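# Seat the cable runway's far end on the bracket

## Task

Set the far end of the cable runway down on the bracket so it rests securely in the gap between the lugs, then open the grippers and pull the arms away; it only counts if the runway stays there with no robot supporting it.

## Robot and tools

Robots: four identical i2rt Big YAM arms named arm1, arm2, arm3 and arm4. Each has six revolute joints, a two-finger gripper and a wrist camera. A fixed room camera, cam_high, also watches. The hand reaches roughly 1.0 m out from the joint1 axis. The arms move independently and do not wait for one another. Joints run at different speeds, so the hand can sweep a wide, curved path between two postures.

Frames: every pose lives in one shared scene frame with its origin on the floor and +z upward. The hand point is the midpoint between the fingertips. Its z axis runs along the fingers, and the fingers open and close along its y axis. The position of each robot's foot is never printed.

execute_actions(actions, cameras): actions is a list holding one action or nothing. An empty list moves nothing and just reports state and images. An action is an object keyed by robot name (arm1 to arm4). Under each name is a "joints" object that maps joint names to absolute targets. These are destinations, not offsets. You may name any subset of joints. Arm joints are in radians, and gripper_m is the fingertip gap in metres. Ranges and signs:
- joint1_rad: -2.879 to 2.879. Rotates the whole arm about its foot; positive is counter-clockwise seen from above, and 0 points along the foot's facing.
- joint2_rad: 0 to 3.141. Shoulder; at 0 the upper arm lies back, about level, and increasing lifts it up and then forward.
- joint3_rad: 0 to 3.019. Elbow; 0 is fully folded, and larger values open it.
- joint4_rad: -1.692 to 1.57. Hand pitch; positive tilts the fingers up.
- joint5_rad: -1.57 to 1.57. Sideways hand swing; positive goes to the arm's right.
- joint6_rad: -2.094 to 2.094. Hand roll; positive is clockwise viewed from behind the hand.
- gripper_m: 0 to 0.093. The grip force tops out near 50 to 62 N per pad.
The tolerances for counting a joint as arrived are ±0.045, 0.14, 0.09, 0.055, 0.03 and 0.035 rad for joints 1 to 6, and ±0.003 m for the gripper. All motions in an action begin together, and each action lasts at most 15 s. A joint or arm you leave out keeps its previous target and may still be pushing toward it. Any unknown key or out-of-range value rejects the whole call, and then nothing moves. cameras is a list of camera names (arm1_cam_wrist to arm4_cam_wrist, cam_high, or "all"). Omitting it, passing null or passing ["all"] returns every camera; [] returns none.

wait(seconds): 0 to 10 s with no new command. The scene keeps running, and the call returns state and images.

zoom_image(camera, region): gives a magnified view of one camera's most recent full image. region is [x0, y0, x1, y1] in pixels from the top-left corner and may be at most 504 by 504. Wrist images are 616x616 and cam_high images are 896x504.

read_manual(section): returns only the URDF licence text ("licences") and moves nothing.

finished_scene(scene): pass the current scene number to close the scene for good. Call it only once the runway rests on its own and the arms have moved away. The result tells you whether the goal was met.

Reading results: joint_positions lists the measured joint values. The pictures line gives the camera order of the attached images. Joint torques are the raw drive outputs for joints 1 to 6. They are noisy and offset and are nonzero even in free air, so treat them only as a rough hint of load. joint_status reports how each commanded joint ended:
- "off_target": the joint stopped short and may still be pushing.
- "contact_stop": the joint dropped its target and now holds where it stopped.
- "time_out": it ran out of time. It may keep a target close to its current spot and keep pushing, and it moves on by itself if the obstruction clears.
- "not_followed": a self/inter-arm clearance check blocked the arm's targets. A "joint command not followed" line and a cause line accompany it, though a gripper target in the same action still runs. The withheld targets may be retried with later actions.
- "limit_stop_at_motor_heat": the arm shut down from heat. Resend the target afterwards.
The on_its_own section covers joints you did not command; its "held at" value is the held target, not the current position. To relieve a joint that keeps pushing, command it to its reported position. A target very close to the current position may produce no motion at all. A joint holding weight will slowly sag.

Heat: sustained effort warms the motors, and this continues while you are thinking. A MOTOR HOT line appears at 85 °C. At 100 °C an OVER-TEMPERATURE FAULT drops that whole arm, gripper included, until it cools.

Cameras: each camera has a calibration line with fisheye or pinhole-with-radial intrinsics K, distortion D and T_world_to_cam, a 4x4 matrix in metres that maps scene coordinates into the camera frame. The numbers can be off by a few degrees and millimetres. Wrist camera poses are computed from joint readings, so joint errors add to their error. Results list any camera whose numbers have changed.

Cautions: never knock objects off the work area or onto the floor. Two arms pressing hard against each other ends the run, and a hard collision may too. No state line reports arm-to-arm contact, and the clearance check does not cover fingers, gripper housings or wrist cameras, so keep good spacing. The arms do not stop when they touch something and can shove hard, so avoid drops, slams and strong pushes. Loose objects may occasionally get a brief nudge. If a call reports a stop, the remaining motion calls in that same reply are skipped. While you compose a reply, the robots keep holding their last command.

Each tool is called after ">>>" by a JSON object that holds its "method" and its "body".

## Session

>>> {"method": "execute_actions", "body": {"actions": []}}

Scene clock: 0.00 s.
Joint torques (N m, as the arm reports them, + toward a larger angle): no reading
arm1.joint_positions: joint1_rad=+0.084 joint2_rad=+0.516 joint3_rad=+1.393 joint4_rad=-1.536 joint5_rad=+0.219 joint6_rad=+0.349 gripper_m=+0.095
arm1.joint_status: not commanded
arm1.hand: x=-0.9522 y=-0.3243 z=+1.3701 quat_wxyz=(-0.338, +0.453, -0.769, -0.298) (m; scene frame)
arm2.joint_positions: joint1_rad=+0.336 joint2_rad=+0.497 joint3_rad=+1.443 joint4_rad=-1.248 joint5_rad=+0.034 joint6_rad=+0.468 gripper_m=+0.094
arm2.joint_status: not commanded
arm2.hand: x=-0.2604 y=+0.3481 z=+1.4283 quat_wxyz=(-0.541, -0.627, -0.503, +0.249) (m; scene frame)
arm3.joint_positions: joint1_rad=-0.094 joint2_rad=+0.624 joint3_rad=+1.403 joint4_rad=-1.536 joint5_rad=-0.067 joint6_rad=+0.291 gripper_m=+0.095
arm3.joint_status: not commanded
arm3.hand: x=+0.5960 y=-0.3357 z=+1.3497 quat_wxyz=(-0.204, +0.579, -0.713, -0.339) (m; scene frame)
arm4.joint_positions: joint1_rad=+0.475 joint2_rad=+0.571 joint3_rad=+1.422 joint4_rad=-1.465 joint5_rad=+0.287 joint6_rad=-0.443 gripper_m=+0.094
arm4.joint_status: not commanded
arm4.hand: x=+1.2763 y=+0.3158 z=+1.3375 quat_wxyz=(-0.259, -0.308, -0.825, +0.397) (m; scene frame)
pictures: arm1_cam_wrist, arm2_cam_wrist, arm3_cam_wrist, arm4_cam_wrist, cam_high
camera_calibration (this result's frames):
arm1_cam_wrist: T_world_to_cam=[[0.896615, -0.417593, -0.147298, 0.920977], [-0.442807, -0.846766, -0.294804, -0.284187], [-0.00161864, 0.32955, -0.944137, 1.51896], [0, 0, 0, 1]] pos_world=[-0.949144, -0.356621, 1.48599]
arm2_cam_wrist: T_world_to_cam=[[-0.898821, -0.0862929, -0.429738, 0.406283], [0.174447, 0.829008, -0.531332, 0.521021], [0.402107, -0.552539, -0.730076, 1.46661], [0, 0, 0, 1]] pos_world=[-0.315451, 0.41349, 1.52217]
arm3_cam_wrist: T_world_to_cam=[[0.964602, -0.0990103, -0.244418, -0.276271], [-0.141173, -0.976726, -0.161482, -0.0223643], [-0.222741, 0.190271, -0.956129, 1.60725], [0, 0, 0, 1]] pos_world=[0.621335, -0.355011, 1.4656]
arm4_cam_wrist: T_world_to_cam=[[-0.709387, -0.506179, 0.490461, 0.410126], [-0.663668, 0.714008, -0.223018, 0.927207], [-0.237306, -0.483709, -0.842444, 1.70415], [0, 0, 0, 1]] pos_world=[1.3107, 0.369876, 1.44128]
Images, in order (width x height): arm1_cam_wrist 616x616, arm2_cam_wrist 616x616, arm3_cam_wrist 616x616, arm4_cam_wrist 616x616, cam_high 896x504.

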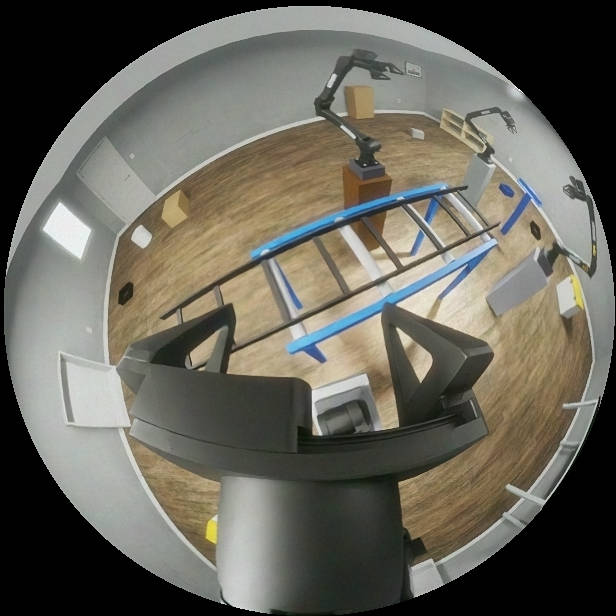

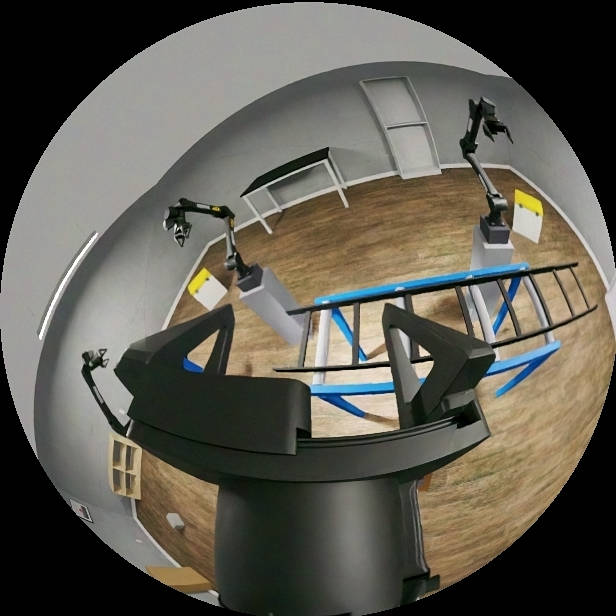

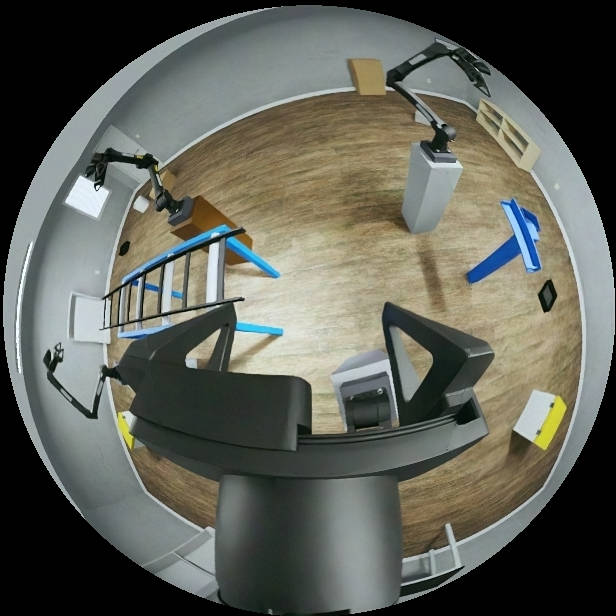

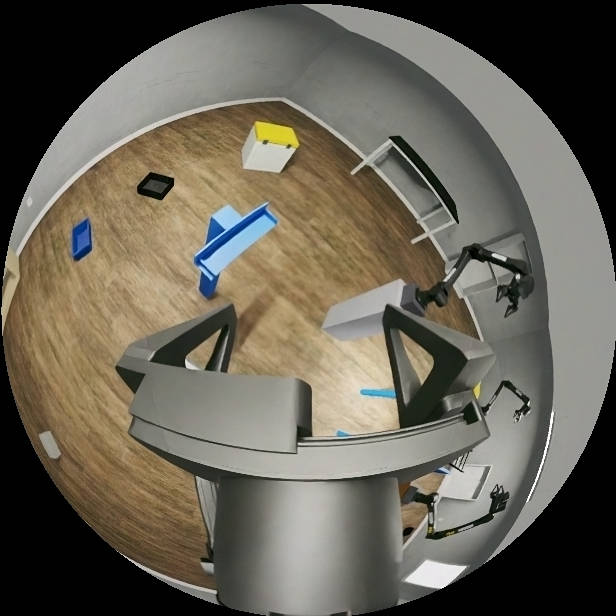

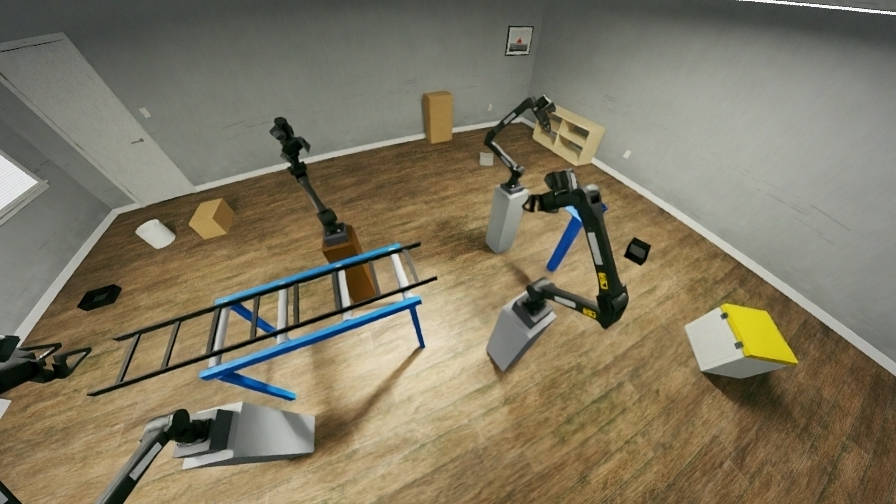

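>>> {"method": "execute_actions", "body": {"actions": [{"arm3":{"joints":{"joint1_rad":0.69,"joint2_rad":2.27,"joint3_rad":2.075,"joint4_rad":-1.34,"joint5_rad":0,"joint6_rad":0.835,"gripper_m":0.065}},"arm4":{"joints":{"joint1_rad":0.0,"joint2_rad":1.465,"joint3_rad":1.693,"joint4_rad":-1.69,"joint5_rad":0,"joint6_rad":-1.4}}}], "cameras": ["arm3_cam_wrist","arm4_cam_wrist","cam_high"]}}

Scene clock: 10.53 s.
Joint torques (N m, as the arm reports them, + toward a larger angle): arm1=[-2.27  4.46 10.49  1.4   0.16 -0.08] | arm2=[-1.57  4.1   8.02  2.22 -0.01 -0.06] | arm3=[ -0.71 -26.77  12.54   0.34   0.13   0.15] | arm4=[ -1.6  -11.92  10.25   0.24  -0.14  -0.18]
arm1.joint_positions: joint1_rad=+0.084 joint2_rad=+0.516 joint3_rad=+1.393 joint4_rad=-1.536 joint5_rad=+0.219 joint6_rad=+0.349 gripper_m=+0.095
arm1.joint_status: not commanded
arm1.hand: x=-0.9522 y=-0.3243 z=+1.3701 quat_wxyz=(-0.338, +0.453, -0.769, -0.298) (m; scene frame)
arm2.joint_positions: joint1_rad=+0.336 joint2_rad=+0.497 joint3_rad=+1.443 joint4_rad=-1.248 joint5_rad=+0.034 joint6_rad=+0.468 gripper_m=+0.094
arm2.joint_status: not commanded
arm2.hand: x=-0.2604 y=+0.3481 z=+1.4283 quat_wxyz=(-0.541, -0.627, -0.503, +0.249) (m; scene frame)
arm3.joint_positions: joint1_rad=+0.696 joint2_rad=+2.267 joint3_rad=+2.050 joint4_rad=-1.341 joint5_rad=+0.000 joint6_rad=+0.824 gripper_m=+0.065
arm3.joint_status: all done
arm3.hand: x=+0.1031 y=-0.0781 z=+0.8902 quat_wxyz=(-0.001, +0.714, -0.701, -0.005) (m; scene frame)
arm4.joint_positions: joint1_rad=+0.008 joint2_rad=+1.459 joint3_rad=+1.670 joint4_rad=-1.681 joint5_rad=+0.002 joint6_rad=-1.388 gripper_m=+0.094
arm4.joint_status: all done
arm4.hand: x=+1.2608 y=+0.0566 z=+1.1453 quat_wxyz=(-0.008, -0.043, -0.998, +0.050) (m; scene frame)
pictures: arm3_cam_wrist, arm4_cam_wrist, cam_high
camera_calibration (this result's frames):
arm3_cam_wrist: T_world_to_cam=[[0.999753, 0.0218562, -0.00394215, -0.095904], [0.0201878, -0.820358, 0.571494, -0.571402], [0.00925673, -0.571432, -0.820597, 0.80507], [0, 0, 0, 1]] pos_world=[0.0999634, -0.00661502, 0.986813]
arm4_cam_wrist: T_world_to_cam=[[-0.0838233, -0.992636, 0.0874507, 0.0625085], [-0.819673, 0.11859, 0.560422, 0.392258], [-0.566666, -0.0247045, -0.823577, 1.78087], [0, 0, 0, 1]] pos_world=[1.33592, 0.0595257, 1.24139]
Images, in order (width x height): arm3_cam_wrist 616x616, arm4_cam_wrist 616x616, cam_high 896x504.

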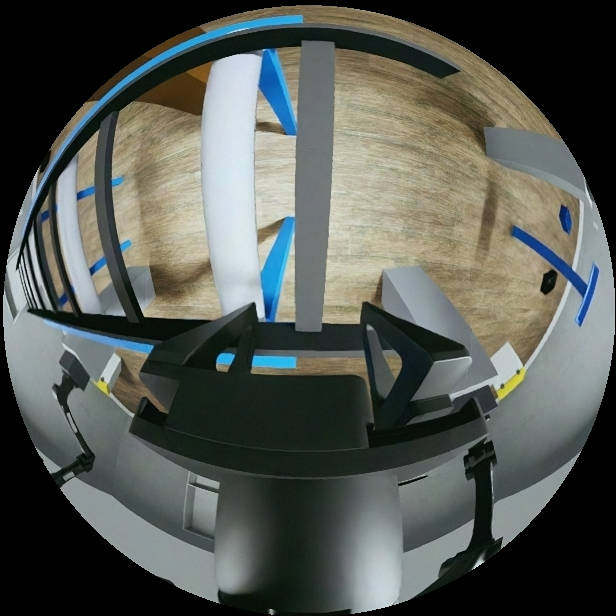

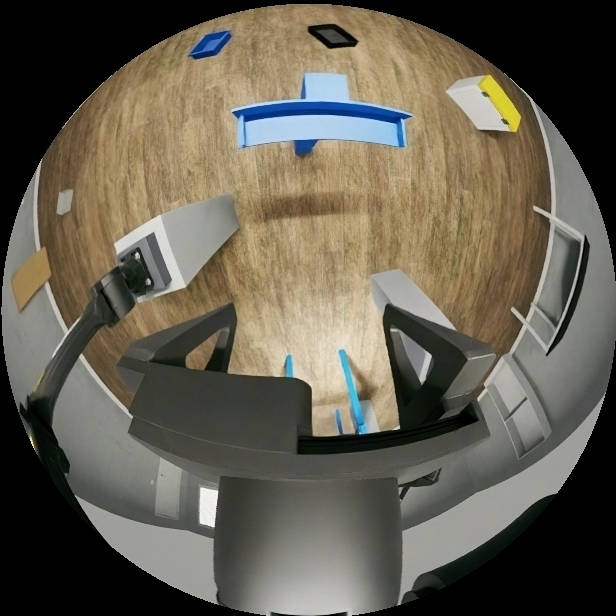

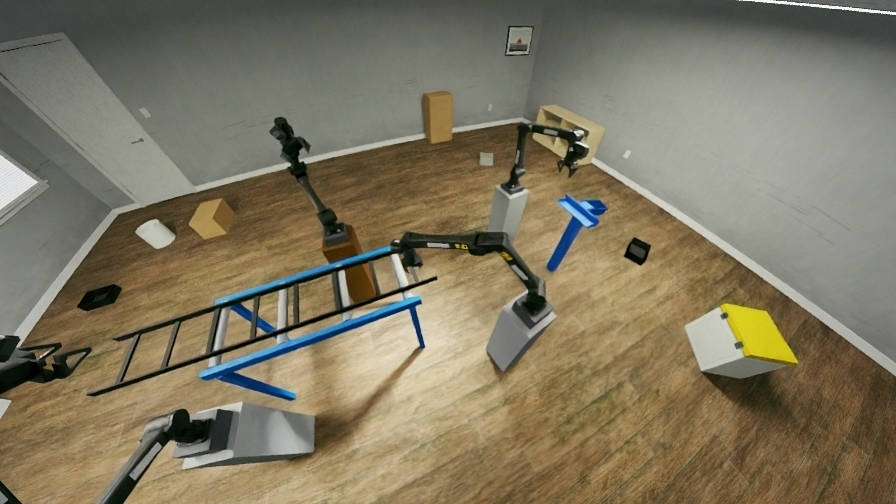

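>>> {"method": "execute_actions", "body": {"actions": [{"arm3":{"joints":{"joint2_rad":2.375,"joint3_rad":1.965,"joint4_rad":-1.175,"joint6_rad":0.87}},"arm4":{"joints":{"joint1_rad":-0.5,"joint3_rad":2.0,"joint6_rad":-0.74}}}], "cameras": ["arm3_cam_wrist"]}}

Scene clock: 22.13 s.
Joint torques (N m, as the arm reports them, + toward a larger angle): arm1=[-2.25  4.55 10.49  1.38  0.14 -0.08] | arm2=[-1.52  4.1   8.05  2.21 -0.01 -0.06] | arm3=[ -0.73 -25.51  10.22   0.75   0.13   0.15] | arm4=[ -0.64 -11.71  10.59   0.75  -0.04   0.1 ]
arm1.joint_positions: joint1_rad=+0.084 joint2_rad=+0.516 joint3_rad=+1.393 joint4_rad=-1.536 joint5_rad=+0.219 joint6_rad=+0.349 gripper_m=+0.095
arm1.joint_status: not commanded
arm1.hand: x=-0.9522 y=-0.3243 z=+1.3701 quat_wxyz=(-0.338, +0.453, -0.769, -0.298) (m; scene frame)
arm2.joint_positions: joint1_rad=+0.336 joint2_rad=+0.497 joint3_rad=+1.443 joint4_rad=-1.248 joint5_rad=+0.034 joint6_rad=+0.468 gripper_m=+0.094
arm2.joint_status: not commanded
arm2.hand: x=-0.2604 y=+0.3481 z=+1.4283 quat_wxyz=(-0.541, -0.627, -0.503, +0.249) (m; scene frame)
arm3.joint_positions: joint1_rad=+0.696 joint2_rad=+2.356 joint3_rad=+1.957 joint4_rad=-1.189 joint5_rad=+0.000 joint6_rad=+0.859 gripper_m=+0.065
arm3.joint_status: all done
arm3.hand: x=+0.1092 y=-0.0832 z=+0.7964 quat_wxyz=(-0.002, +0.701, -0.713, +0.010) (m; scene frame)
arm4.joint_positions: joint1_rad=-0.505 joint2_rad=+1.459 joint3_rad=+1.966 joint4_rad=-1.683 joint5_rad=+0.001 joint6_rad=-0.752 gripper_m=+0.094
arm4.joint_status: all done
arm4.hand: x=+1.0255 y=+0.0652 z=+1.2672 quat_wxyz=(-0.040, -0.568, -0.800, +0.191) (m; scene frame)
pictures: arm3_cam_wrist
camera_calibration (this result's frames):
arm3_cam_wrist: T_world_to_cam=[[0.999742, -0.0131587, 0.0185271, -0.123052], [-0.0215362, -0.808825, 0.587655, -0.529519], [0.00725244, -0.587902, -0.8089, 0.714648], [0, 0, 0, 1]] pos_world=[0.106434, -0.00976438, 0.891532]
Images, in order (width x height): arm3_cam_wrist 616x616.

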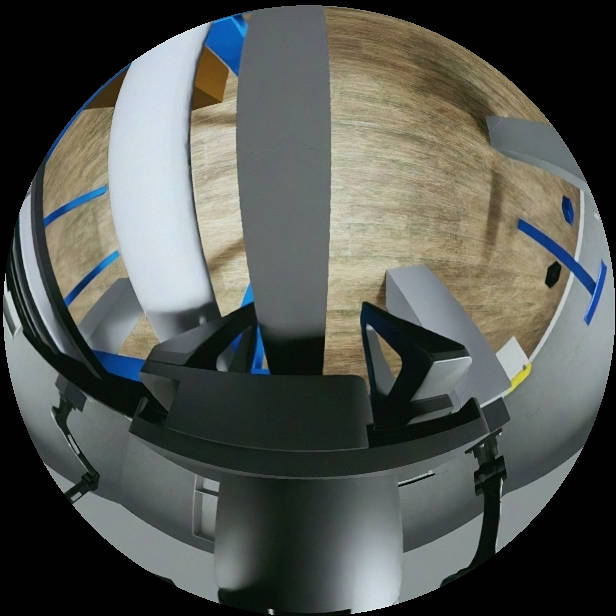

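>>> {"method": "execute_actions", "body": {"actions": [{"arm3":{"joints":{"gripper_m":0.0,"joint6_rad":0.85}},"arm4":{"joints":{"joint1_rad":-0.88}}}], "cameras": []}}

>>> {"method": "execute_actions", "body": {"actions": [{"arm3":{"joints":{"joint1_rad":0.548,"joint2_rad":2.097,"joint3_rad":1.52,"joint4_rad":-0.99,"joint6_rad":0.70}},"arm4":{"joints":{"joint2_rad":1.7,"joint3_rad":2.3}}}], "cameras": []}}

>>> {"method": "execute_actions", "body": {"actions": [{"arm3":{"joints":{"joint1_rad":0.323,"joint2_rad":1.916,"joint3_rad":1.21,"joint4_rad":-0.86,"joint6_rad":0.475}}}], "cameras": ["cam_high"]}}

Scene clock: 40.07 s.
Joint torques (N m, as the arm reports them, + toward a larger angle): arm1=[-2.16  4.55 10.46  1.37  0.16 -0.08] | arm2=[-1.51  4.08  8.03  2.21 -0.01 -0.06] | arm3=[ -0.96 -25.38  10.31   0.2    0.35   0.01] | arm4=[ -0.46 -11.49  10.73   0.81  -0.05   0.08]
arm1.joint_positions: joint1_rad=+0.084 joint2_rad=+0.516 joint3_rad=+1.393 joint4_rad=-1.536 joint5_rad=+0.219 joint6_rad=+0.349 gripper_m=+0.095
arm1.joint_status: not commanded
arm1.hand: x=-0.9522 y=-0.3243 z=+1.3701 quat_wxyz=(-0.338, +0.453, -0.769, -0.298) (m; scene frame)
arm2.joint_positions: joint1_rad=+0.336 joint2_rad=+0.497 joint3_rad=+1.443 joint4_rad=-1.248 joint5_rad=+0.034 joint6_rad=+0.468 gripper_m=+0.094
arm2.joint_status: not commanded
arm2.hand: x=-0.2604 y=+0.3481 z=+1.4283 quat_wxyz=(-0.541, -0.627, -0.503, +0.249) (m; scene frame)
arm3.joint_positions: joint1_rad=+0.699 joint2_rad=+2.356 joint3_rad=+1.958 joint4_rad=-1.174 joint5_rad=-0.005 joint6_rad=+0.855 gripper_m=+0.023
arm3.joint_status: gripper_m off_target (ended at +0.023, target +0.000); the others done
arm3.hand: x=+0.1043 y=-0.0830 z=+0.7965 quat_wxyz=(+0.001, +0.703, -0.711, +0.003) (m; scene frame)
arm4.joint_positions: joint1_rad=-0.889 joint2_rad=+1.459 joint3_rad=+1.966 joint4_rad=-1.683 joint5_rad=+0.001 joint6_rad=-0.751 gripper_m=+0.094
arm4.joint_status: all done
arm4.hand: x=+0.8766 y=+0.1692 z=+1.2666 quat_wxyz=(-0.003, -0.711, -0.676, +0.195) (m; scene frame)
pictures: none
No camera images: the call's "cameras" was empty. Leave "cameras" out to get every camera's image.

Scene clock: 41.67 s.
Joint torques (N m, as the arm reports them, + toward a larger angle): arm1=[-1.99  4.49 10.49  1.37  0.14 -0.07] | arm2=[-1.58  4.07  8.03  2.21 -0.01 -0.06] | arm3=[  2.15 -23.64  11.53  -0.03  -0.08   0.27] | arm4=[ -0.68 -16.93  11.27   0.95  -0.05   0.09]
arm1.joint_positions: joint1_rad=+0.084 joint2_rad=+0.516 joint3_rad=+1.393 joint4_rad=-1.536 joint5_rad=+0.219 joint6_rad=+0.349 gripper_m=+0.095
arm1.joint_status: not commanded
arm1.hand: x=-0.9522 y=-0.3243 z=+1.3701 quat_wxyz=(-0.338, +0.453, -0.769, -0.298) (m; scene frame)
arm2.joint_positions: joint1_rad=+0.336 joint2_rad=+0.497 joint3_rad=+1.443 joint4_rad=-1.248 joint5_rad=+0.034 joint6_rad=+0.468 gripper_m=+0.094
arm2.joint_status: not commanded
arm2.hand: x=-0.2604 y=+0.3481 z=+1.4283 quat_wxyz=(-0.541, -0.627, -0.503, +0.249) (m; scene frame)
arm3.joint_positions: joint1_rad=+0.516 joint2_rad=+2.111 joint3_rad=+1.485 joint4_rad=-0.983 joint5_rad=+0.005 joint6_rad=+0.674 gripper_m=+0.023
arm3.joint_status: all done
arm3.hand: x=+0.2676 y=-0.0859 z=+0.7923 quat_wxyz=(-0.001, +0.703, -0.711, +0.021) (m; scene frame)
arm4.joint_positions: joint1_rad=-0.889 joint2_rad=+1.706 joint3_rad=+2.257 joint4_rad=-1.685 joint5_rad=+0.001 joint6_rad=-0.751 gripper_m=+0.094
arm4.joint_status: all done
arm4.hand: x=+0.8092 y=+0.1037 z=+1.2673 quat_wxyz=(-0.003, -0.708, -0.673, +0.215) (m; scene frame)
pictures: none
No camera images: the call's "cameras" was empty. Leave "cameras" out to get every camera's image.

Scene clock: 43.37 s.
Joint torques (N m, as the arm reports them, + toward a larger angle): arm1=[-2.14  4.49 10.49  1.4   0.14 -0.07] | arm2=[-1.52  4.09  8.03  2.2  -0.01 -0.06] | arm3=[  1.37 -21.26  10.29  -0.26  -0.17   0.12] | arm4=[ -0.54 -16.92  11.2    0.91  -0.05   0.08]
arm1.joint_positions: joint1_rad=+0.084 joint2_rad=+0.516 joint3_rad=+1.393 joint4_rad=-1.536 joint5_rad=+0.219 joint6_rad=+0.349 gripper_m=+0.095
arm1.joint_status: not commanded
arm1.hand: x=-0.9522 y=-0.3243 z=+1.3701 quat_wxyz=(-0.338, +0.453, -0.769, -0.298) (m; scene frame)
arm2.joint_positions: joint1_rad=+0.336 joint2_rad=+0.497 joint3_rad=+1.443 joint4_rad=-1.248 joint5_rad=+0.034 joint6_rad=+0.468 gripper_m=+0.094
arm2.joint_status: not commanded
arm2.hand: x=-0.2604 y=+0.3481 z=+1.4283 quat_wxyz=(-0.541, -0.627, -0.503, +0.249) (m; scene frame)
arm3.joint_positions: joint1_rad=+0.301 joint2_rad=+1.946 joint3_rad=+1.178 joint4_rad=-0.847 joint5_rad=+0.006 joint6_rad=+0.467 gripper_m=+0.023
arm3.joint_status: all done
arm3.hand: x=+0.4107 y=-0.1000 z=+0.7888 quat_wxyz=(+0.003, +0.700, -0.714, +0.024) (m; scene frame)
arm4.joint_positions: joint1_rad=-0.889 joint2_rad=+1.706 joint3_rad=+2.257 joint4_rad=-1.685 joint5_rad=+0.001 joint6_rad=-0.751 gripper_m=+0.094
arm4.joint_status: not commanded
arm4.hand: x=+0.8092 y=+0.1037 z=+1.2673 quat_wxyz=(-0.003, -0.708, -0.673, +0.215) (m; scene frame)
pictures: cam_high
Images, in order (width x height): cam_high 896x504.

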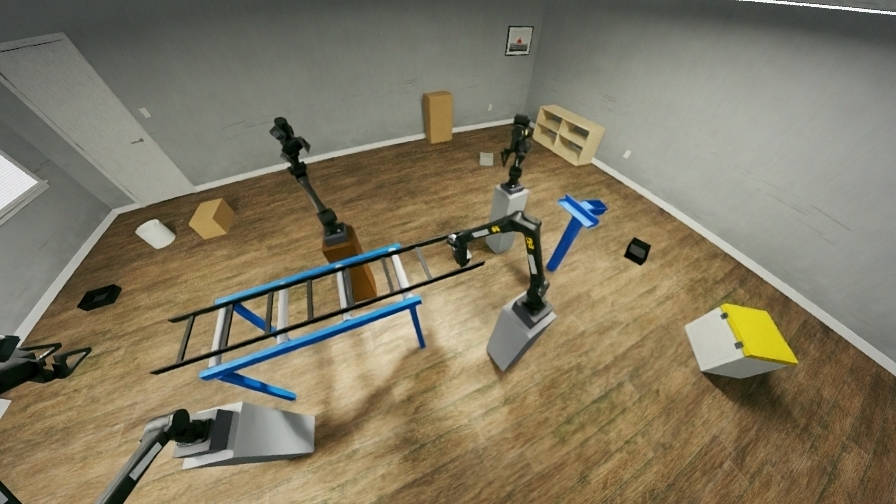

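>>> {"method": "execute_actions", "body": {"actions": [{"arm3":{"joints":{"joint1_rad":0.0,"joint2_rad":1.81,"joint3_rad":1.07,"joint4_rad":-0.79,"joint6_rad":0.15}}}], "cameras": []}}

>>> {"method": "execute_actions", "body": {"actions": [{"arm3":{"joints":{"joint1_rad":-0.335,"joint6_rad":-0.19}}}], "cameras": ["cam_high"]}}

Scene clock: 50.57 s.
Joint torques (N m, as the arm reports them, + toward a larger angle): arm1=[-2.37  4.62 10.51  1.4   0.16 -0.09] | arm2=[-1.52  4.06  8.04  2.22 -0.01 -0.06] | arm3=[ -0.49 -21.69  10.48  -0.2    0.04  -0.09] | arm4=[ -0.51 -16.98  11.21   0.91  -0.04   0.07]
arm1.joint_positions: joint1_rad=+0.084 joint2_rad=+0.516 joint3_rad=+1.393 joint4_rad=-1.536 joint5_rad=+0.219 joint6_rad=+0.349 gripper_m=+0.095
arm1.joint_status: not commanded
arm1.hand: x=-0.9522 y=-0.3243 z=+1.3701 quat_wxyz=(-0.338, +0.453, -0.769, -0.298) (m; scene frame)
arm2.joint_positions: joint1_rad=+0.336 joint2_rad=+0.497 joint3_rad=+1.443 joint4_rad=-1.248 joint5_rad=+0.034 joint6_rad=+0.468 gripper_m=+0.094
arm2.joint_status: not commanded
arm2.hand: x=-0.2604 y=+0.3481 z=+1.4283 quat_wxyz=(-0.541, -0.627, -0.503, +0.249) (m; scene frame)
arm3.joint_positions: joint1_rad=+0.002 joint2_rad=+1.865 joint3_rad=+1.030 joint4_rad=-0.779 joint5_rad=+0.001 joint6_rad=+0.167 gripper_m=+0.023
arm3.joint_status: all done
arm3.hand: x=+0.5553 y=-0.1025 z=+0.7868 quat_wxyz=(+0.011, +0.700, -0.713, +0.020) (m; scene frame)
arm4.joint_positions: joint1_rad=-0.889 joint2_rad=+1.706 joint3_rad=+2.257 joint4_rad=-1.685 joint5_rad=+0.001 joint6_rad=-0.751 gripper_m=+0.094
arm4.joint_status: not commanded
arm4.hand: x=+0.8092 y=+0.1037 z=+1.2673 quat_wxyz=(-0.003, -0.708, -0.673, +0.215) (m; scene frame)
pictures: none
No camera images: the call's "cameras" was empty. Leave "cameras" out to get every camera's image.

Scene clock: 52.47 s.
Joint torques (N m, as the arm reports them, + toward a larger angle): arm1=[-2.12  4.55 10.5   1.32  0.16 -0.07] | arm2=[-1.58  4.08  8.03  2.22 -0.01 -0.06] | arm3=[ -0.36 -21.61  10.68   0.01  -0.17  -0.11] | arm4=[ -0.48 -17.1   11.22   0.92  -0.05   0.08]
arm1.joint_positions: joint1_rad=+0.084 joint2_rad=+0.516 joint3_rad=+1.393 joint4_rad=-1.536 joint5_rad=+0.219 joint6_rad=+0.349 gripper_m=+0.095
arm1.joint_status: not commanded
arm1.hand: x=-0.9522 y=-0.3243 z=+1.3701 quat_wxyz=(-0.338, +0.453, -0.769, -0.298) (m; scene frame)
arm2.joint_positions: joint1_rad=+0.336 joint2_rad=+0.497 joint3_rad=+1.443 joint4_rad=-1.248 joint5_rad=+0.034 joint6_rad=+0.468 gripper_m=+0.094
arm2.joint_status: not commanded
arm2.hand: x=-0.2604 y=+0.3481 z=+1.4283 quat_wxyz=(-0.541, -0.627, -0.503, +0.249) (m; scene frame)
arm3.joint_positions: joint1_rad=-0.334 joint2_rad=+1.865 joint3_rad=+1.028 joint4_rad=-0.784 joint5_rad=+0.005 joint6_rad=-0.170 gripper_m=+0.023
arm3.joint_status: all done
arm3.hand: x=+0.7037 y=-0.1083 z=+0.7870 quat_wxyz=(+0.018, +0.700, -0.713, +0.019) (m; scene frame)
arm4.joint_positions: joint1_rad=-0.889 joint2_rad=+1.706 joint3_rad=+2.257 joint4_rad=-1.685 joint5_rad=+0.001 joint6_rad=-0.751 gripper_m=+0.094
arm4.joint_status: not commanded
arm4.hand: x=+0.8092 y=+0.1037 z=+1.2673 quat_wxyz=(-0.003, -0.708, -0.673, +0.215) (m; scene frame)
pictures: cam_high
Images, in order (width x height): cam_high 896x504.

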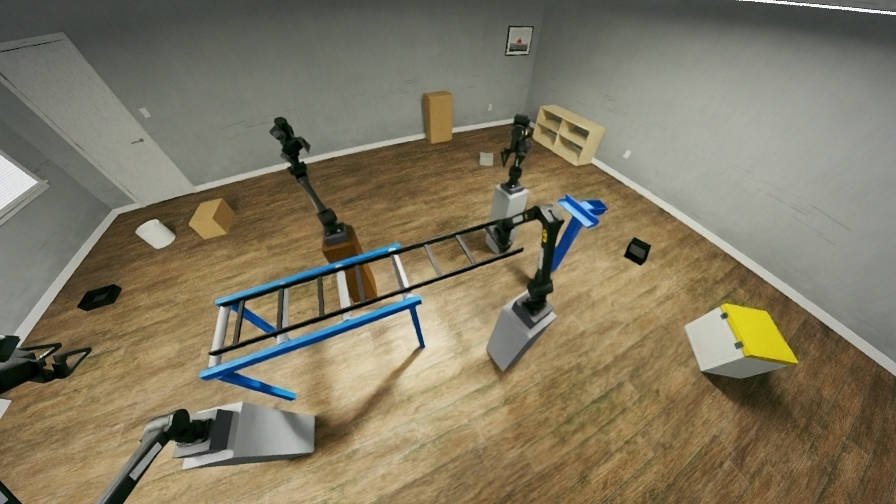

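>>> {"method": "execute_actions", "body": {"actions": [{"arm3":{"joints":{"gripper_m":0.07}}}], "cameras": []}}

>>> {"method": "execute_actions", "body": {"actions": [{"arm3":{"joints":{"joint2_rad":1.58}},"arm4":{"joints":{"joint2_rad":1.8,"joint3_rad":2.31}}}], "cameras": []}}

>>> {"method": "execute_actions", "body": {"actions": [{"arm3":{"joints":{"joint1_rad":-1.65}},"arm4":{"joints":{"joint2_rad":2.05,"joint4_rad":-1.6}}}], "cameras": []}}

>>> {"method": "execute_actions", "body": {"actions": [{"arm3":{"joints":{"joint2_rad":2.3,"joint3_rad":1.9,"joint4_rad":0.4,"joint5_rad":-1.2,"joint6_rad":0,"gripper_m":0.093}},"arm4":{"joints":{"joint2_rad":2.345,"joint3_rad":2.31,"joint4_rad":-1.51}}}], "cameras": ["arm4_cam_wrist","arm3_cam_wrist"]}}

Scene clock: 65.67 s.
Joint torques (N m, as the arm reports them, + toward a larger angle): arm1=[-2.15  4.48 10.47  1.32  0.17 -0.08] | arm2=[-1.51  4.07  8.02  2.2  -0.02 -0.06] | arm3=[ -0.39 -17.08   9.96   0.14  -0.12  -0.03] | arm4=[ -0.44 -17.07  11.21   0.96  -0.06   0.09]
arm1.joint_positions: joint1_rad=+0.084 joint2_rad=+0.516 joint3_rad=+1.393 joint4_rad=-1.536 joint5_rad=+0.219 joint6_rad=+0.349 gripper_m=+0.095
arm1.joint_status: not commanded
arm1.hand: x=-0.9522 y=-0.3243 z=+1.3701 quat_wxyz=(-0.338, +0.453, -0.769, -0.298) (m; scene frame)
arm2.joint_positions: joint1_rad=+0.336 joint2_rad=+0.497 joint3_rad=+1.443 joint4_rad=-1.248 joint5_rad=+0.034 joint6_rad=+0.468 gripper_m=+0.094
arm2.joint_status: not commanded
arm2.hand: x=-0.2604 y=+0.3481 z=+1.4283 quat_wxyz=(-0.541, -0.627, -0.503, +0.249) (m; scene frame)
arm3.joint_positions: joint1_rad=-0.334 joint2_rad=+1.817 joint3_rad=+1.043 joint4_rad=-0.785 joint5_rad=+0.004 joint6_rad=-0.179 gripper_m=+0.070
arm3.joint_status: all done
arm3.hand: x=+0.7064 y=-0.0922 z=+0.8115 quat_wxyz=(-0.007, +0.704, -0.710, +0.000) (m; scene frame)
arm4.joint_positions: joint1_rad=-0.889 joint2_rad=+1.706 joint3_rad=+2.257 joint4_rad=-1.685 joint5_rad=+0.001 joint6_rad=-0.751 gripper_m=+0.094
arm4.joint_status: not commanded
arm4.hand: x=+0.8092 y=+0.1037 z=+1.2673 quat_wxyz=(-0.003, -0.708, -0.673, +0.215) (m; scene frame)
pictures: none
No camera images: the call's "cameras" was empty. Leave "cameras" out to get every camera's image.

Scene clock: 66.83 s.
Joint torques (N m, as the arm reports them, + toward a larger angle): arm1=[-2.17  4.49 10.49  1.33  0.15 -0.07] | arm2=[-1.6   4.08  8.01  2.2  -0.01 -0.06] | arm3=[ -0.28 -12.34  11.69   0.45  -0.12  -0.04] | arm4=[ -0.63 -19.07  10.44   0.81  -0.05   0.08]
arm1.joint_positions: joint1_rad=+0.084 joint2_rad=+0.516 joint3_rad=+1.393 joint4_rad=-1.536 joint5_rad=+0.219 joint6_rad=+0.349 gripper_m=+0.095
arm1.joint_status: not commanded
arm1.hand: x=-0.9522 y=-0.3243 z=+1.3701 quat_wxyz=(-0.338, +0.453, -0.769, -0.298) (m; scene frame)
arm2.joint_positions: joint1_rad=+0.336 joint2_rad=+0.497 joint3_rad=+1.443 joint4_rad=-1.248 joint5_rad=+0.034 joint6_rad=+0.468 gripper_m=+0.094
arm2.joint_status: not commanded
arm2.hand: x=-0.2604 y=+0.3481 z=+1.4283 quat_wxyz=(-0.541, -0.627, -0.503, +0.249) (m; scene frame)
arm3.joint_positions: joint1_rad=-0.334 joint2_rad=+1.557 joint3_rad=+1.048 joint4_rad=-0.785 joint5_rad=+0.004 joint6_rad=-0.179 gripper_m=+0.070
arm3.joint_status: all done
arm3.hand: x=+0.7113 y=-0.0634 z=+0.9307 quat_wxyz=(-0.116, +0.697, -0.704, -0.075) (m; scene frame)
arm4.joint_positions: joint1_rad=-0.889 joint2_rad=+1.805 joint3_rad=+2.280 joint4_rad=-1.685 joint5_rad=+0.001 joint6_rad=-0.751 gripper_m=+0.094
arm4.joint_status: all done
arm4.hand: x=+0.7858 y=+0.0808 z=+1.2210 quat_wxyz=(-0.003, -0.713, -0.678, +0.178) (m; scene frame)
pictures: none
No camera images: the call's "cameras" was empty. Leave "cameras" out to get every camera's image.

Scene clock: 68.53 s.
Joint torques (N m, as the arm reports them, + toward a larger angle): arm1=[-2.08  4.48 10.53  1.36  0.16 -0.08] | arm2=[-1.52  4.02  8.03  2.21 -0.01 -0.06] | arm3=[ -0.46 -12.07  11.77   0.61   0.02  -0.02] | arm4=[ -0.49 -22.44  10.43   1.07  -0.04   0.06]
arm1.joint_positions: joint1_rad=+0.084 joint2_rad=+0.516 joint3_rad=+1.393 joint4_rad=-1.536 joint5_rad=+0.219 joint6_rad=+0.349 gripper_m=+0.095
arm1.joint_status: not commanded
arm1.hand: x=-0.9522 y=-0.3243 z=+1.3701 quat_wxyz=(-0.338, +0.453, -0.769, -0.298) (m; scene frame)
arm2.joint_positions: joint1_rad=+0.336 joint2_rad=+0.497 joint3_rad=+1.443 joint4_rad=-1.248 joint5_rad=+0.034 joint6_rad=+0.468 gripper_m=+0.094
arm2.joint_status: not commanded
arm2.hand: x=-0.2604 y=+0.3481 z=+1.4283 quat_wxyz=(-0.541, -0.627, -0.503, +0.249) (m; scene frame)
arm3.joint_positions: joint1_rad=-1.649 joint2_rad=+1.557 joint3_rad=+1.048 joint4_rad=-0.785 joint5_rad=+0.001 joint6_rad=-0.180 gripper_m=+0.070
arm3.joint_status: all done
arm3.hand: x=+1.1038 y=-0.5073 z=+0.9331 quat_wxyz=(-0.140, +0.123, -0.982, +0.009) (m; scene frame)
arm4.joint_positions: joint1_rad=-0.889 joint2_rad=+2.043 joint3_rad=+2.286 joint4_rad=-1.611 joint5_rad=+0.001 joint6_rad=-0.751 gripper_m=+0.094
arm4.joint_status: all done
arm4.hand: x=+0.7343 y=+0.0303 z=+1.0809 quat_wxyz=(-0.002, -0.721, -0.686, +0.100) (m; scene frame)
pictures: none
No camera images: the call's "cameras" was empty. Leave "cameras" out to get every camera's image.

Scene clock: 70.27 s.
Joint torques (N m, as the arm reports them, + toward a larger angle): arm1=[-2.09  4.56 10.52  1.38  0.16 -0.07] | arm2=[-1.55  4.06  8.03  2.21 -0.01 -0.06] | arm3=[ -0.22 -24.57  14.2    2.11  -0.14   0.14] | arm4=[ -0.66 -26.51  10.65   0.66  -0.05   0.05]
arm1.joint_positions: joint1_rad=+0.084 joint2_rad=+0.516 joint3_rad=+1.393 joint4_rad=-1.536 joint5_rad=+0.219 joint6_rad=+0.349 gripper_m=+0.095
arm1.joint_status: not commanded
arm1.hand: x=-0.9522 y=-0.3243 z=+1.3701 quat_wxyz=(-0.338, +0.453, -0.769, -0.298) (m; scene frame)
arm2.joint_positions: joint1_rad=+0.336 joint2_rad=+0.497 joint3_rad=+1.443 joint4_rad=-1.248 joint5_rad=+0.034 joint6_rad=+0.468 gripper_m=+0.094
arm2.joint_status: not commanded
arm2.hand: x=-0.2604 y=+0.3481 z=+1.4283 quat_wxyz=(-0.541, -0.627, -0.503, +0.249) (m; scene frame)
arm3.joint_positions: joint1_rad=-1.649 joint2_rad=+2.273 joint3_rad=+1.864 joint4_rad=+0.380 joint5_rad=-1.197 joint6_rad=-0.011 gripper_m=+0.093
arm3.joint_status: all done
arm3.hand: x=+1.4120 y=-0.3256 z=+1.0662 quat_wxyz=(-0.565, +0.417, -0.576, -0.419) (m; scene frame)
arm4.joint_positions: joint1_rad=-0.889 joint2_rad=+2.336 joint3_rad=+2.281 joint4_rad=-1.518 joint5_rad=+0.001 joint6_rad=-0.751 gripper_m=+0.094
arm4.joint_status: all done
arm4.hand: x=+0.7070 y=+0.0031 z=+0.8834 quat_wxyz=(-0.001, -0.724, -0.689, -0.002) (m; scene frame)
pictures: arm3_cam_wrist, arm4_cam_wrist
camera_calibration (this result's frames):
arm3_cam_wrist: T_world_to_cam=[[0.953197, -0.302256, -0.00753901, -1.43429], [-0.183098, -0.557219, -0.809927, 0.944137], [0.240604, 0.773401, -0.586482, 0.657521], [0, 0, 0, 1]] pos_world=[1.38183, -0.415959, 1.13949]
arm4_cam_wrist: T_world_to_cam=[[-0.998806, 0.0459389, -0.0166189, 0.721567], [0.0277547, 0.813561, 0.580817, -0.527802], [0.0402026, 0.579662, -0.813865, 0.810548], [0, 0, 0, 1]] pos_world=[0.702768, -0.0735923, 0.978224]
Images, in order (width x height): arm3_cam_wrist 616x616, arm4_cam_wrist 616x616.

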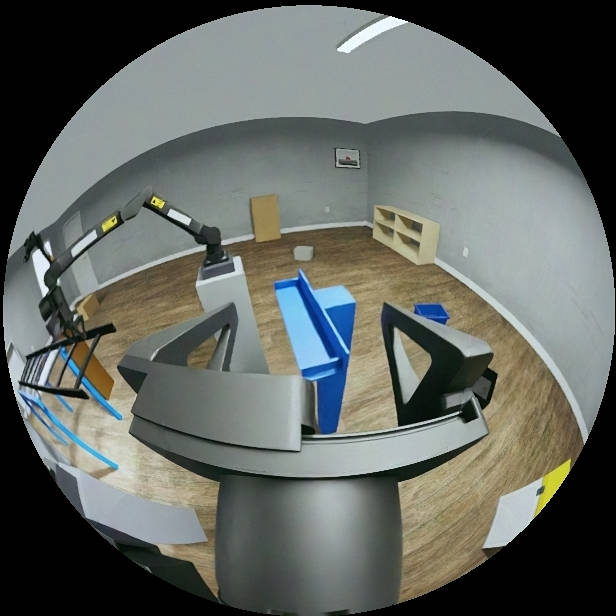

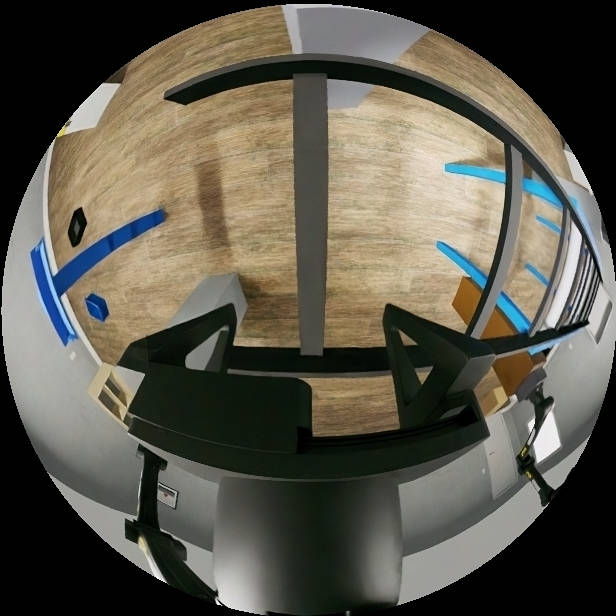

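>>> {"method": "execute_actions", "body": {"actions": [{"arm4":{"joints":{"joint2_rad":2.40,"joint3_rad":2.155,"joint4_rad":-1.295}}}], "cameras": []}}

Scene clock: 78.17 s.
Joint torques (N m, as the arm reports them, + toward a larger angle): arm1=[-2.22  4.49 10.53  1.36  0.16 -0.07] | arm2=[-1.58  4.09  8.03  2.21 -0.01 -0.06] | arm3=[ -0.37 -25.13  14.27   2.16  -0.15   0.14] | arm4=[ -0.61 -27.9    8.87   0.8   -0.05   0.05]
arm1.joint_positions: joint1_rad=+0.084 joint2_rad=+0.516 joint3_rad=+1.393 joint4_rad=-1.536 joint5_rad=+0.219 joint6_rad=+0.349 gripper_m=+0.095
arm1.joint_status: not commanded
arm1.hand: x=-0.9522 y=-0.3243 z=+1.3701 quat_wxyz=(-0.338, +0.453, -0.769, -0.298) (m; scene frame)
arm2.joint_positions: joint1_rad=+0.336 joint2_rad=+0.497 joint3_rad=+1.443 joint4_rad=-1.248 joint5_rad=+0.034 joint6_rad=+0.468 gripper_m=+0.094
arm2.joint_status: not commanded
arm2.hand: x=-0.2604 y=+0.3481 z=+1.4283 quat_wxyz=(-0.541, -0.627, -0.503, +0.249) (m; scene frame)
arm3.joint_positions: joint1_rad=-1.649 joint2_rad=+2.273 joint3_rad=+1.864 joint4_rad=+0.380 joint5_rad=-1.197 joint6_rad=-0.011 gripper_m=+0.093
arm3.joint_status: not commanded
arm3.hand: x=+1.4120 y=-0.3256 z=+1.0662 quat_wxyz=(-0.565, +0.417, -0.576, -0.419) (m; scene frame)
arm4.joint_positions: joint1_rad=-0.889 joint2_rad=+2.403 joint3_rad=+2.145 joint4_rad=-1.307 joint5_rad=+0.001 joint6_rad=-0.751 gripper_m=+0.094
arm4.joint_status: all done
arm4.hand: x=+0.7043 y=+0.0001 z=+0.7847 quat_wxyz=(-0.001, -0.724, -0.689, +0.001) (m; scene frame)
pictures: none
No camera images: the call's "cameras" was empty. Leave "cameras" out to get every camera's image.

>>> {"method": "execute_actions", "body": {"actions": [{"arm4":{"joints":{"gripper_m":0}}}], "cameras": []}}

>>> {"method": "execute_actions", "body": {"actions": [{"arm4":{"joints":{"joint1_rad":-0.75,"joint2_rad":2.165,"joint3_rad":1.78,"joint4_rad":-1.16,"joint6_rad":-0.62}}}], "cameras": []}}

>>> {"method": "execute_actions", "body": {"actions": [{"arm4":{"joints":{"joint1_rad":-0.56,"joint2_rad":1.96,"joint3_rad":1.49,"joint4_rad":-1.02,"joint6_rad":-0.43}}}], "cameras": ["arm4_cam_wrist"]}}

Scene clock: 89.93 s.
Joint torques (N m, as the arm reports them, + toward a larger angle): arm1=[-2.1   4.5  10.53  1.3   0.16 -0.07] | arm2=[-1.61  4.06  8.03  2.21 -0.01 -0.06] | arm3=[ -0.36 -25.26  14.27   2.15  -0.15   0.14] | arm4=[ -0.61 -27.46   9.08   0.78   0.02   0.13]
arm1.joint_positions: joint1_rad=+0.084 joint2_rad=+0.516 joint3_rad=+1.393 joint4_rad=-1.536 joint5_rad=+0.219 joint6_rad=+0.349 gripper_m=+0.095
arm1.joint_status: not commanded
arm1.hand: x=-0.9522 y=-0.3243 z=+1.3701 quat_wxyz=(-0.338, +0.453, -0.769, -0.298) (m; scene frame)
arm2.joint_positions: joint1_rad=+0.336 joint2_rad=+0.497 joint3_rad=+1.443 joint4_rad=-1.248 joint5_rad=+0.034 joint6_rad=+0.468 gripper_m=+0.094
arm2.joint_status: not commanded
arm2.hand: x=-0.2604 y=+0.3481 z=+1.4283 quat_wxyz=(-0.541, -0.627, -0.503, +0.249) (m; scene frame)
arm3.joint_positions: joint1_rad=-1.649 joint2_rad=+2.273 joint3_rad=+1.864 joint4_rad=+0.380 joint5_rad=-1.197 joint6_rad=-0.011 gripper_m=+0.093
arm3.joint_status: not commanded
arm3.hand: x=+1.4120 y=-0.3256 z=+1.0662 quat_wxyz=(-0.565, +0.417, -0.576, -0.419) (m; scene frame)
arm4.joint_positions: joint1_rad=-0.888 joint2_rad=+2.403 joint3_rad=+2.144 joint4_rad=-1.307 joint5_rad=-0.001 joint6_rad=-0.757 gripper_m=+0.023
arm4.joint_status: gripper_m off_target (ended at +0.023, target +0.000)
arm4.hand: x=+0.7053 y=-0.0002 z=+0.7846 quat_wxyz=(-0.002, -0.722, -0.692, +0.001) (m; scene frame)
pictures: none
No camera images: the call's "cameras" was empty. Leave "cameras" out to get every camera's image.

Scene clock: 91.53 s.
Joint torques (N m, as the arm reports them, + toward a larger angle): arm1=[-2.04  4.58 10.51  1.36  0.16 -0.06] | arm2=[-1.53  4.06  8.02  2.21 -0.02 -0.06] | arm3=[ -0.36 -25.22  14.26   2.15  -0.15   0.14] | arm4=[ -2.63 -25.67  10.32   0.12   0.04  -0.37]
arm1.joint_positions: joint1_rad=+0.084 joint2_rad=+0.516 joint3_rad=+1.393 joint4_rad=-1.536 joint5_rad=+0.219 joint6_rad=+0.349 gripper_m=+0.095
arm1.joint_status: not commanded
arm1.hand: x=-0.9522 y=-0.3243 z=+1.3701 quat_wxyz=(-0.338, +0.453, -0.769, -0.298) (m; scene frame)
arm2.joint_positions: joint1_rad=+0.336 joint2_rad=+0.497 joint3_rad=+1.443 joint4_rad=-1.248 joint5_rad=+0.034 joint6_rad=+0.468 gripper_m=+0.094
arm2.joint_status: not commanded
arm2.hand: x=-0.2604 y=+0.3481 z=+1.4283 quat_wxyz=(-0.541, -0.627, -0.503, +0.249) (m; scene frame)
arm3.joint_positions: joint1_rad=-1.649 joint2_rad=+2.273 joint3_rad=+1.864 joint4_rad=+0.380 joint5_rad=-1.197 joint6_rad=-0.011 gripper_m=+0.093
arm3.joint_status: not commanded
arm3.hand: x=+1.4120 y=-0.3256 z=+1.0662 quat_wxyz=(-0.565, +0.417, -0.576, -0.419) (m; scene frame)
arm4.joint_positions: joint1_rad=-0.727 joint2_rad=+2.188 joint3_rad=+1.743 joint4_rad=-1.153 joint5_rad=-0.001 joint6_rad=-0.592 gripper_m=+0.024
arm4.joint_status: all done
arm4.hand: x=+0.8420 y=-0.0094 z=+0.7838 quat_wxyz=(+0.001, -0.723, -0.691, -0.015) (m; scene frame)
pictures: none
No camera images: the call's "cameras" was empty. Leave "cameras" out to get every camera's image.

Scene clock: 93.23 s.
Joint torques (N m, as the arm reports them, + toward a larger angle): arm1=[-2.21  4.38 10.47  1.36  0.16 -0.08] | arm2=[-1.54  4.07  8.02  2.21 -0.01 -0.06] | arm3=[ -0.33 -25.24  14.27   2.15  -0.15   0.14] | arm4=[ -1.74 -25.72  10.81  -0.02   0.07  -0.12]
arm1.joint_positions: joint1_rad=+0.084 joint2_rad=+0.516 joint3_rad=+1.393 joint4_rad=-1.536 joint5_rad=+0.219 joint6_rad=+0.349 gripper_m=+0.095
arm1.joint_status: not commanded
arm1.hand: x=-0.9522 y=-0.3243 z=+1.3701 quat_wxyz=(-0.338, +0.453, -0.769, -0.298) (m; scene frame)
arm2.joint_positions: joint1_rad=+0.336 joint2_rad=+0.497 joint3_rad=+1.443 joint4_rad=-1.248 joint5_rad=+0.034 joint6_rad=+0.468 gripper_m=+0.094
arm2.joint_status: not commanded
arm2.hand: x=-0.2604 y=+0.3481 z=+1.4283 quat_wxyz=(-0.541, -0.627, -0.503, +0.249) (m; scene frame)
arm3.joint_positions: joint1_rad=-1.649 joint2_rad=+2.273 joint3_rad=+1.864 joint4_rad=+0.380 joint5_rad=-1.197 joint6_rad=-0.011 gripper_m=+0.093
arm3.joint_status: not commanded
arm3.hand: x=+1.4120 y=-0.3256 z=+1.0662 quat_wxyz=(-0.565, +0.417, -0.576, -0.419) (m; scene frame)
arm4.joint_positions: joint1_rad=-0.551 joint2_rad=+2.020 joint3_rad=+1.438 joint4_rad=-1.010 joint5_rad=-0.001 joint6_rad=-0.425 gripper_m=+0.023
arm4.joint_status: all done
arm4.hand: x=+0.9695 y=-0.0023 z=+0.7804 quat_wxyz=(+0.002, -0.720, -0.694, -0.012) (m; scene frame)
pictures: arm4_cam_wrist
camera_calibration (this result's frames):
arm4_cam_wrist: T_world_to_cam=[[-0.999084, 0.0340537, -0.0259135, 0.9898], [0.0119788, 0.803918, 0.594619, -0.466418], [0.0410813, 0.593764, -0.80359, 0.710486], [0, 0, 0, 1]] pos_world=[0.965293, -0.080605, 0.873929]
Images, in order (width x height): arm4_cam_wrist 616x616.

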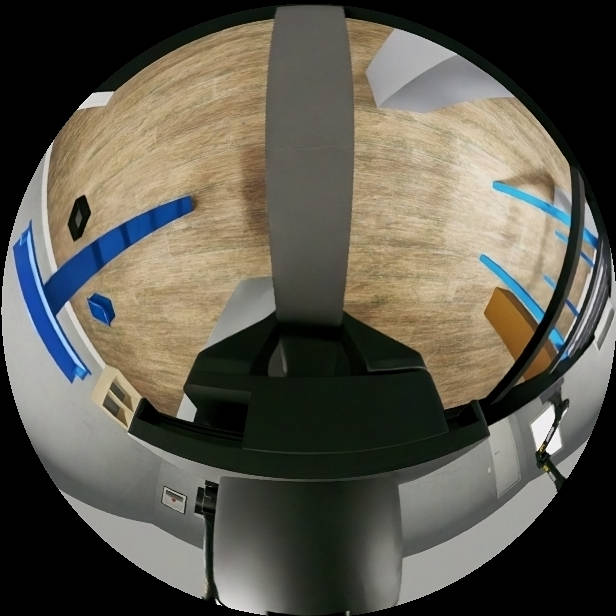

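>>> {"method": "execute_actions", "body": {"actions": [{"arm4":{"joints":{"joint1_rad":-0.30,"joint2_rad":1.79,"joint3_rad":1.375,"joint4_rad":-0.96,"joint6_rad":-0.17}}}], "cameras": []}}

>>> {"method": "execute_actions", "body": {"actions": [{"arm4":{"joints":{"joint1_rad":0.0,"joint2_rad":1.62,"joint4_rad":-1.0,"joint6_rad":0.135}}}], "cameras": ["arm4_cam_wrist","arm3_cam_wrist"]}}

Scene clock: 100.60 s.
Joint torques (N m, as the arm reports them, + toward a larger angle): arm1=[-2.19  4.54 10.48  1.35  0.15 -0.08] | arm2=[-1.6   4.04  8.03  2.2  -0.01 -0.06] | arm3=[ -0.35 -25.17  14.27   2.14  -0.15   0.14] | arm4=[ -0.76 -30.96  11.99  -0.1   -0.06  -0.07]
arm1.joint_positions: joint1_rad=+0.084 joint2_rad=+0.516 joint3_rad=+1.393 joint4_rad=-1.536 joint5_rad=+0.219 joint6_rad=+0.349 gripper_m=+0.095
arm1.joint_status: not commanded
arm1.hand: x=-0.9522 y=-0.3243 z=+1.3701 quat_wxyz=(-0.338, +0.453, -0.769, -0.298) (m; scene frame)
arm2.joint_positions: joint1_rad=+0.336 joint2_rad=+0.497 joint3_rad=+1.443 joint4_rad=-1.248 joint5_rad=+0.034 joint6_rad=+0.468 gripper_m=+0.094
arm2.joint_status: not commanded
arm2.hand: x=-0.2604 y=+0.3481 z=+1.4283 quat_wxyz=(-0.541, -0.627, -0.503, +0.249) (m; scene frame)
arm3.joint_positions: joint1_rad=-1.649 joint2_rad=+2.273 joint3_rad=+1.864 joint4_rad=+0.380 joint5_rad=-1.197 joint6_rad=-0.011 gripper_m=+0.093
arm3.joint_status: not commanded
arm3.hand: x=+1.4120 y=-0.3256 z=+1.0662 quat_wxyz=(-0.565, +0.417, -0.576, -0.419) (m; scene frame)
arm4.joint_positions: joint1_rad=-0.303 joint2_rad=+1.931 joint3_rad=+1.304 joint4_rad=-0.945 joint5_rad=+0.003 joint6_rad=-0.169 gripper_m=+0.023
arm4.joint_status: joint2_rad time_out (moved -0.090 of -0.230); the others done
arm4.on_its_own: joint2_rad reads +1.931 and still pushes toward +1.790 since a time_out
arm4.hand: x=+1.1066 y=-0.0155 z=+0.7858 quat_wxyz=(+0.000, -0.723, -0.691, -0.001) (m; scene frame)
pictures: none
No camera images: the call's "cameras" was empty. Leave "cameras" out to get every camera's image.

not run: a stop came earlier in this reply.

>>> {"method": "execute_actions", "body": {"actions": [{"arm4":{"joints":{"joint1_rad":0.0,"joint2_rad":1.62,"joint4_rad":-1.0,"joint6_rad":0.125}}}], "cameras": ["arm4_cam_wrist","arm3_cam_wrist"]}}

Scene clock: 106.60 s.
Joint torques (N m, as the arm reports them, + toward a larger angle): arm1=[-2.16  4.54 10.44  1.33  0.15 -0.08] | arm2=[-1.64  4.08  8.04  2.22 -0.01 -0.06] | arm3=[ -0.41 -25.17  14.25   2.13  -0.15   0.14] | arm4=[  0.31 -33.41  14.85   0.48   0.14   0.1 ]
arm1.joint_positions: joint1_rad=+0.084 joint2_rad=+0.516 joint3_rad=+1.393 joint4_rad=-1.536 joint5_rad=+0.219 joint6_rad=+0.349 gripper_m=+0.095
arm1.joint_status: not commanded
arm1.hand: x=-0.9522 y=-0.3243 z=+1.3701 quat_wxyz=(-0.338, +0.453, -0.769, -0.298) (m; scene frame)
arm2.joint_positions: joint1_rad=+0.336 joint2_rad=+0.497 joint3_rad=+1.443 joint4_rad=-1.248 joint5_rad=+0.034 joint6_rad=+0.468 gripper_m=+0.094
arm2.joint_status: not commanded
arm2.hand: x=-0.2604 y=+0.3481 z=+1.4283 quat_wxyz=(-0.541, -0.627, -0.503, +0.249) (m; scene frame)
arm3.joint_positions: joint1_rad=-1.649 joint2_rad=+2.273 joint3_rad=+1.864 joint4_rad=+0.380 joint5_rad=-1.197 joint6_rad=-0.011 gripper_m=+0.093
arm3.joint_status: not commanded
arm3.hand: x=+1.4120 y=-0.3256 z=+1.0662 quat_wxyz=(-0.565, +0.417, -0.576, -0.419) (m; scene frame)
arm4.joint_positions: joint1_rad=-0.020 joint2_rad=+1.807 joint3_rad=+1.271 joint4_rad=-1.001 joint5_rad=-0.002 joint6_rad=+0.109 gripper_m=+0.023
arm4.joint_status: joint2_rad time_out (moved -0.124 of -0.311); the others done
arm4.on_its_own: joint2_rad reads +1.807 and still pushes toward +1.620 since a time_out
arm4.hand: x=+1.2549 y=-0.0118 z=+0.8373 quat_wxyz=(-0.015, -0.721, -0.693, +0.009) (m; scene frame)
pictures: arm3_cam_wrist, arm4_cam_wrist
camera_calibration (this result's frames):
arm3_cam_wrist: T_world_to_cam=[[0.953197, -0.302256, -0.00753901, -1.43429], [-0.183098, -0.557219, -0.809927, 0.944137], [0.240604, 0.773401, -0.586482, 0.657521], [0, 0, 0, 1]] pos_world=[1.38183, -0.415959, 1.13949]
arm4_cam_wrist: T_world_to_cam=[[-0.999109, 0.0362324, -0.0216645, 1.27317], [0.0182689, 0.833739, 0.551857, -0.467779], [0.0380576, 0.550969, -0.833657, 0.778585], [0, 0, 0, 1]] pos_world=[1.25095, -0.0851013, 0.934803]
Images, in order (width x height): arm3_cam_wrist 616x616, arm4_cam_wrist 616x616.

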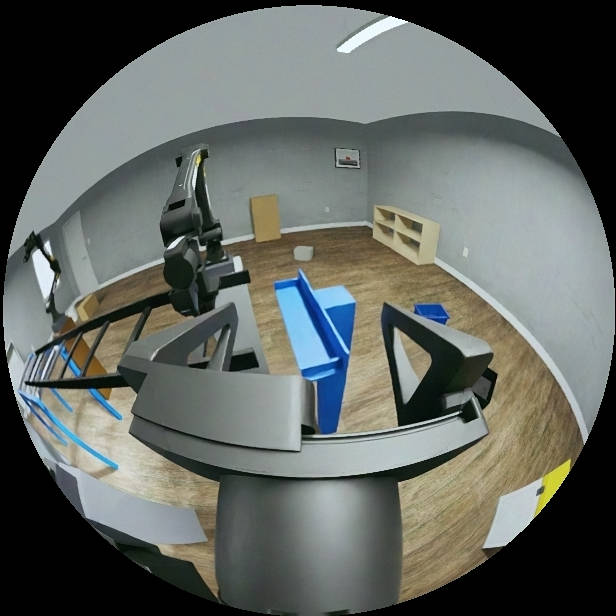

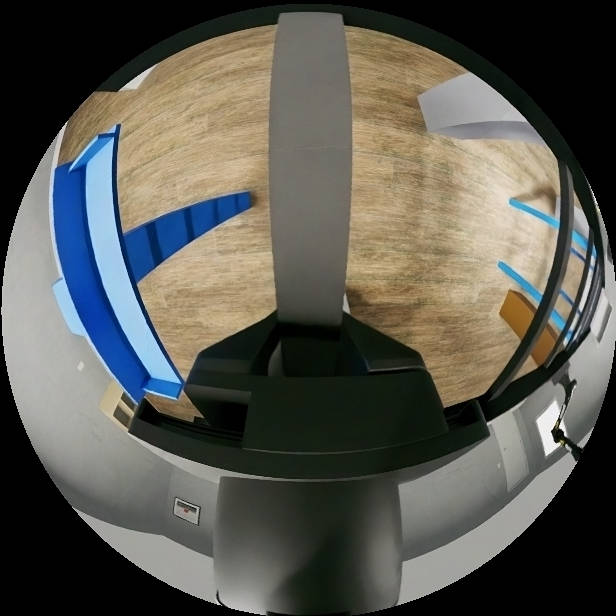

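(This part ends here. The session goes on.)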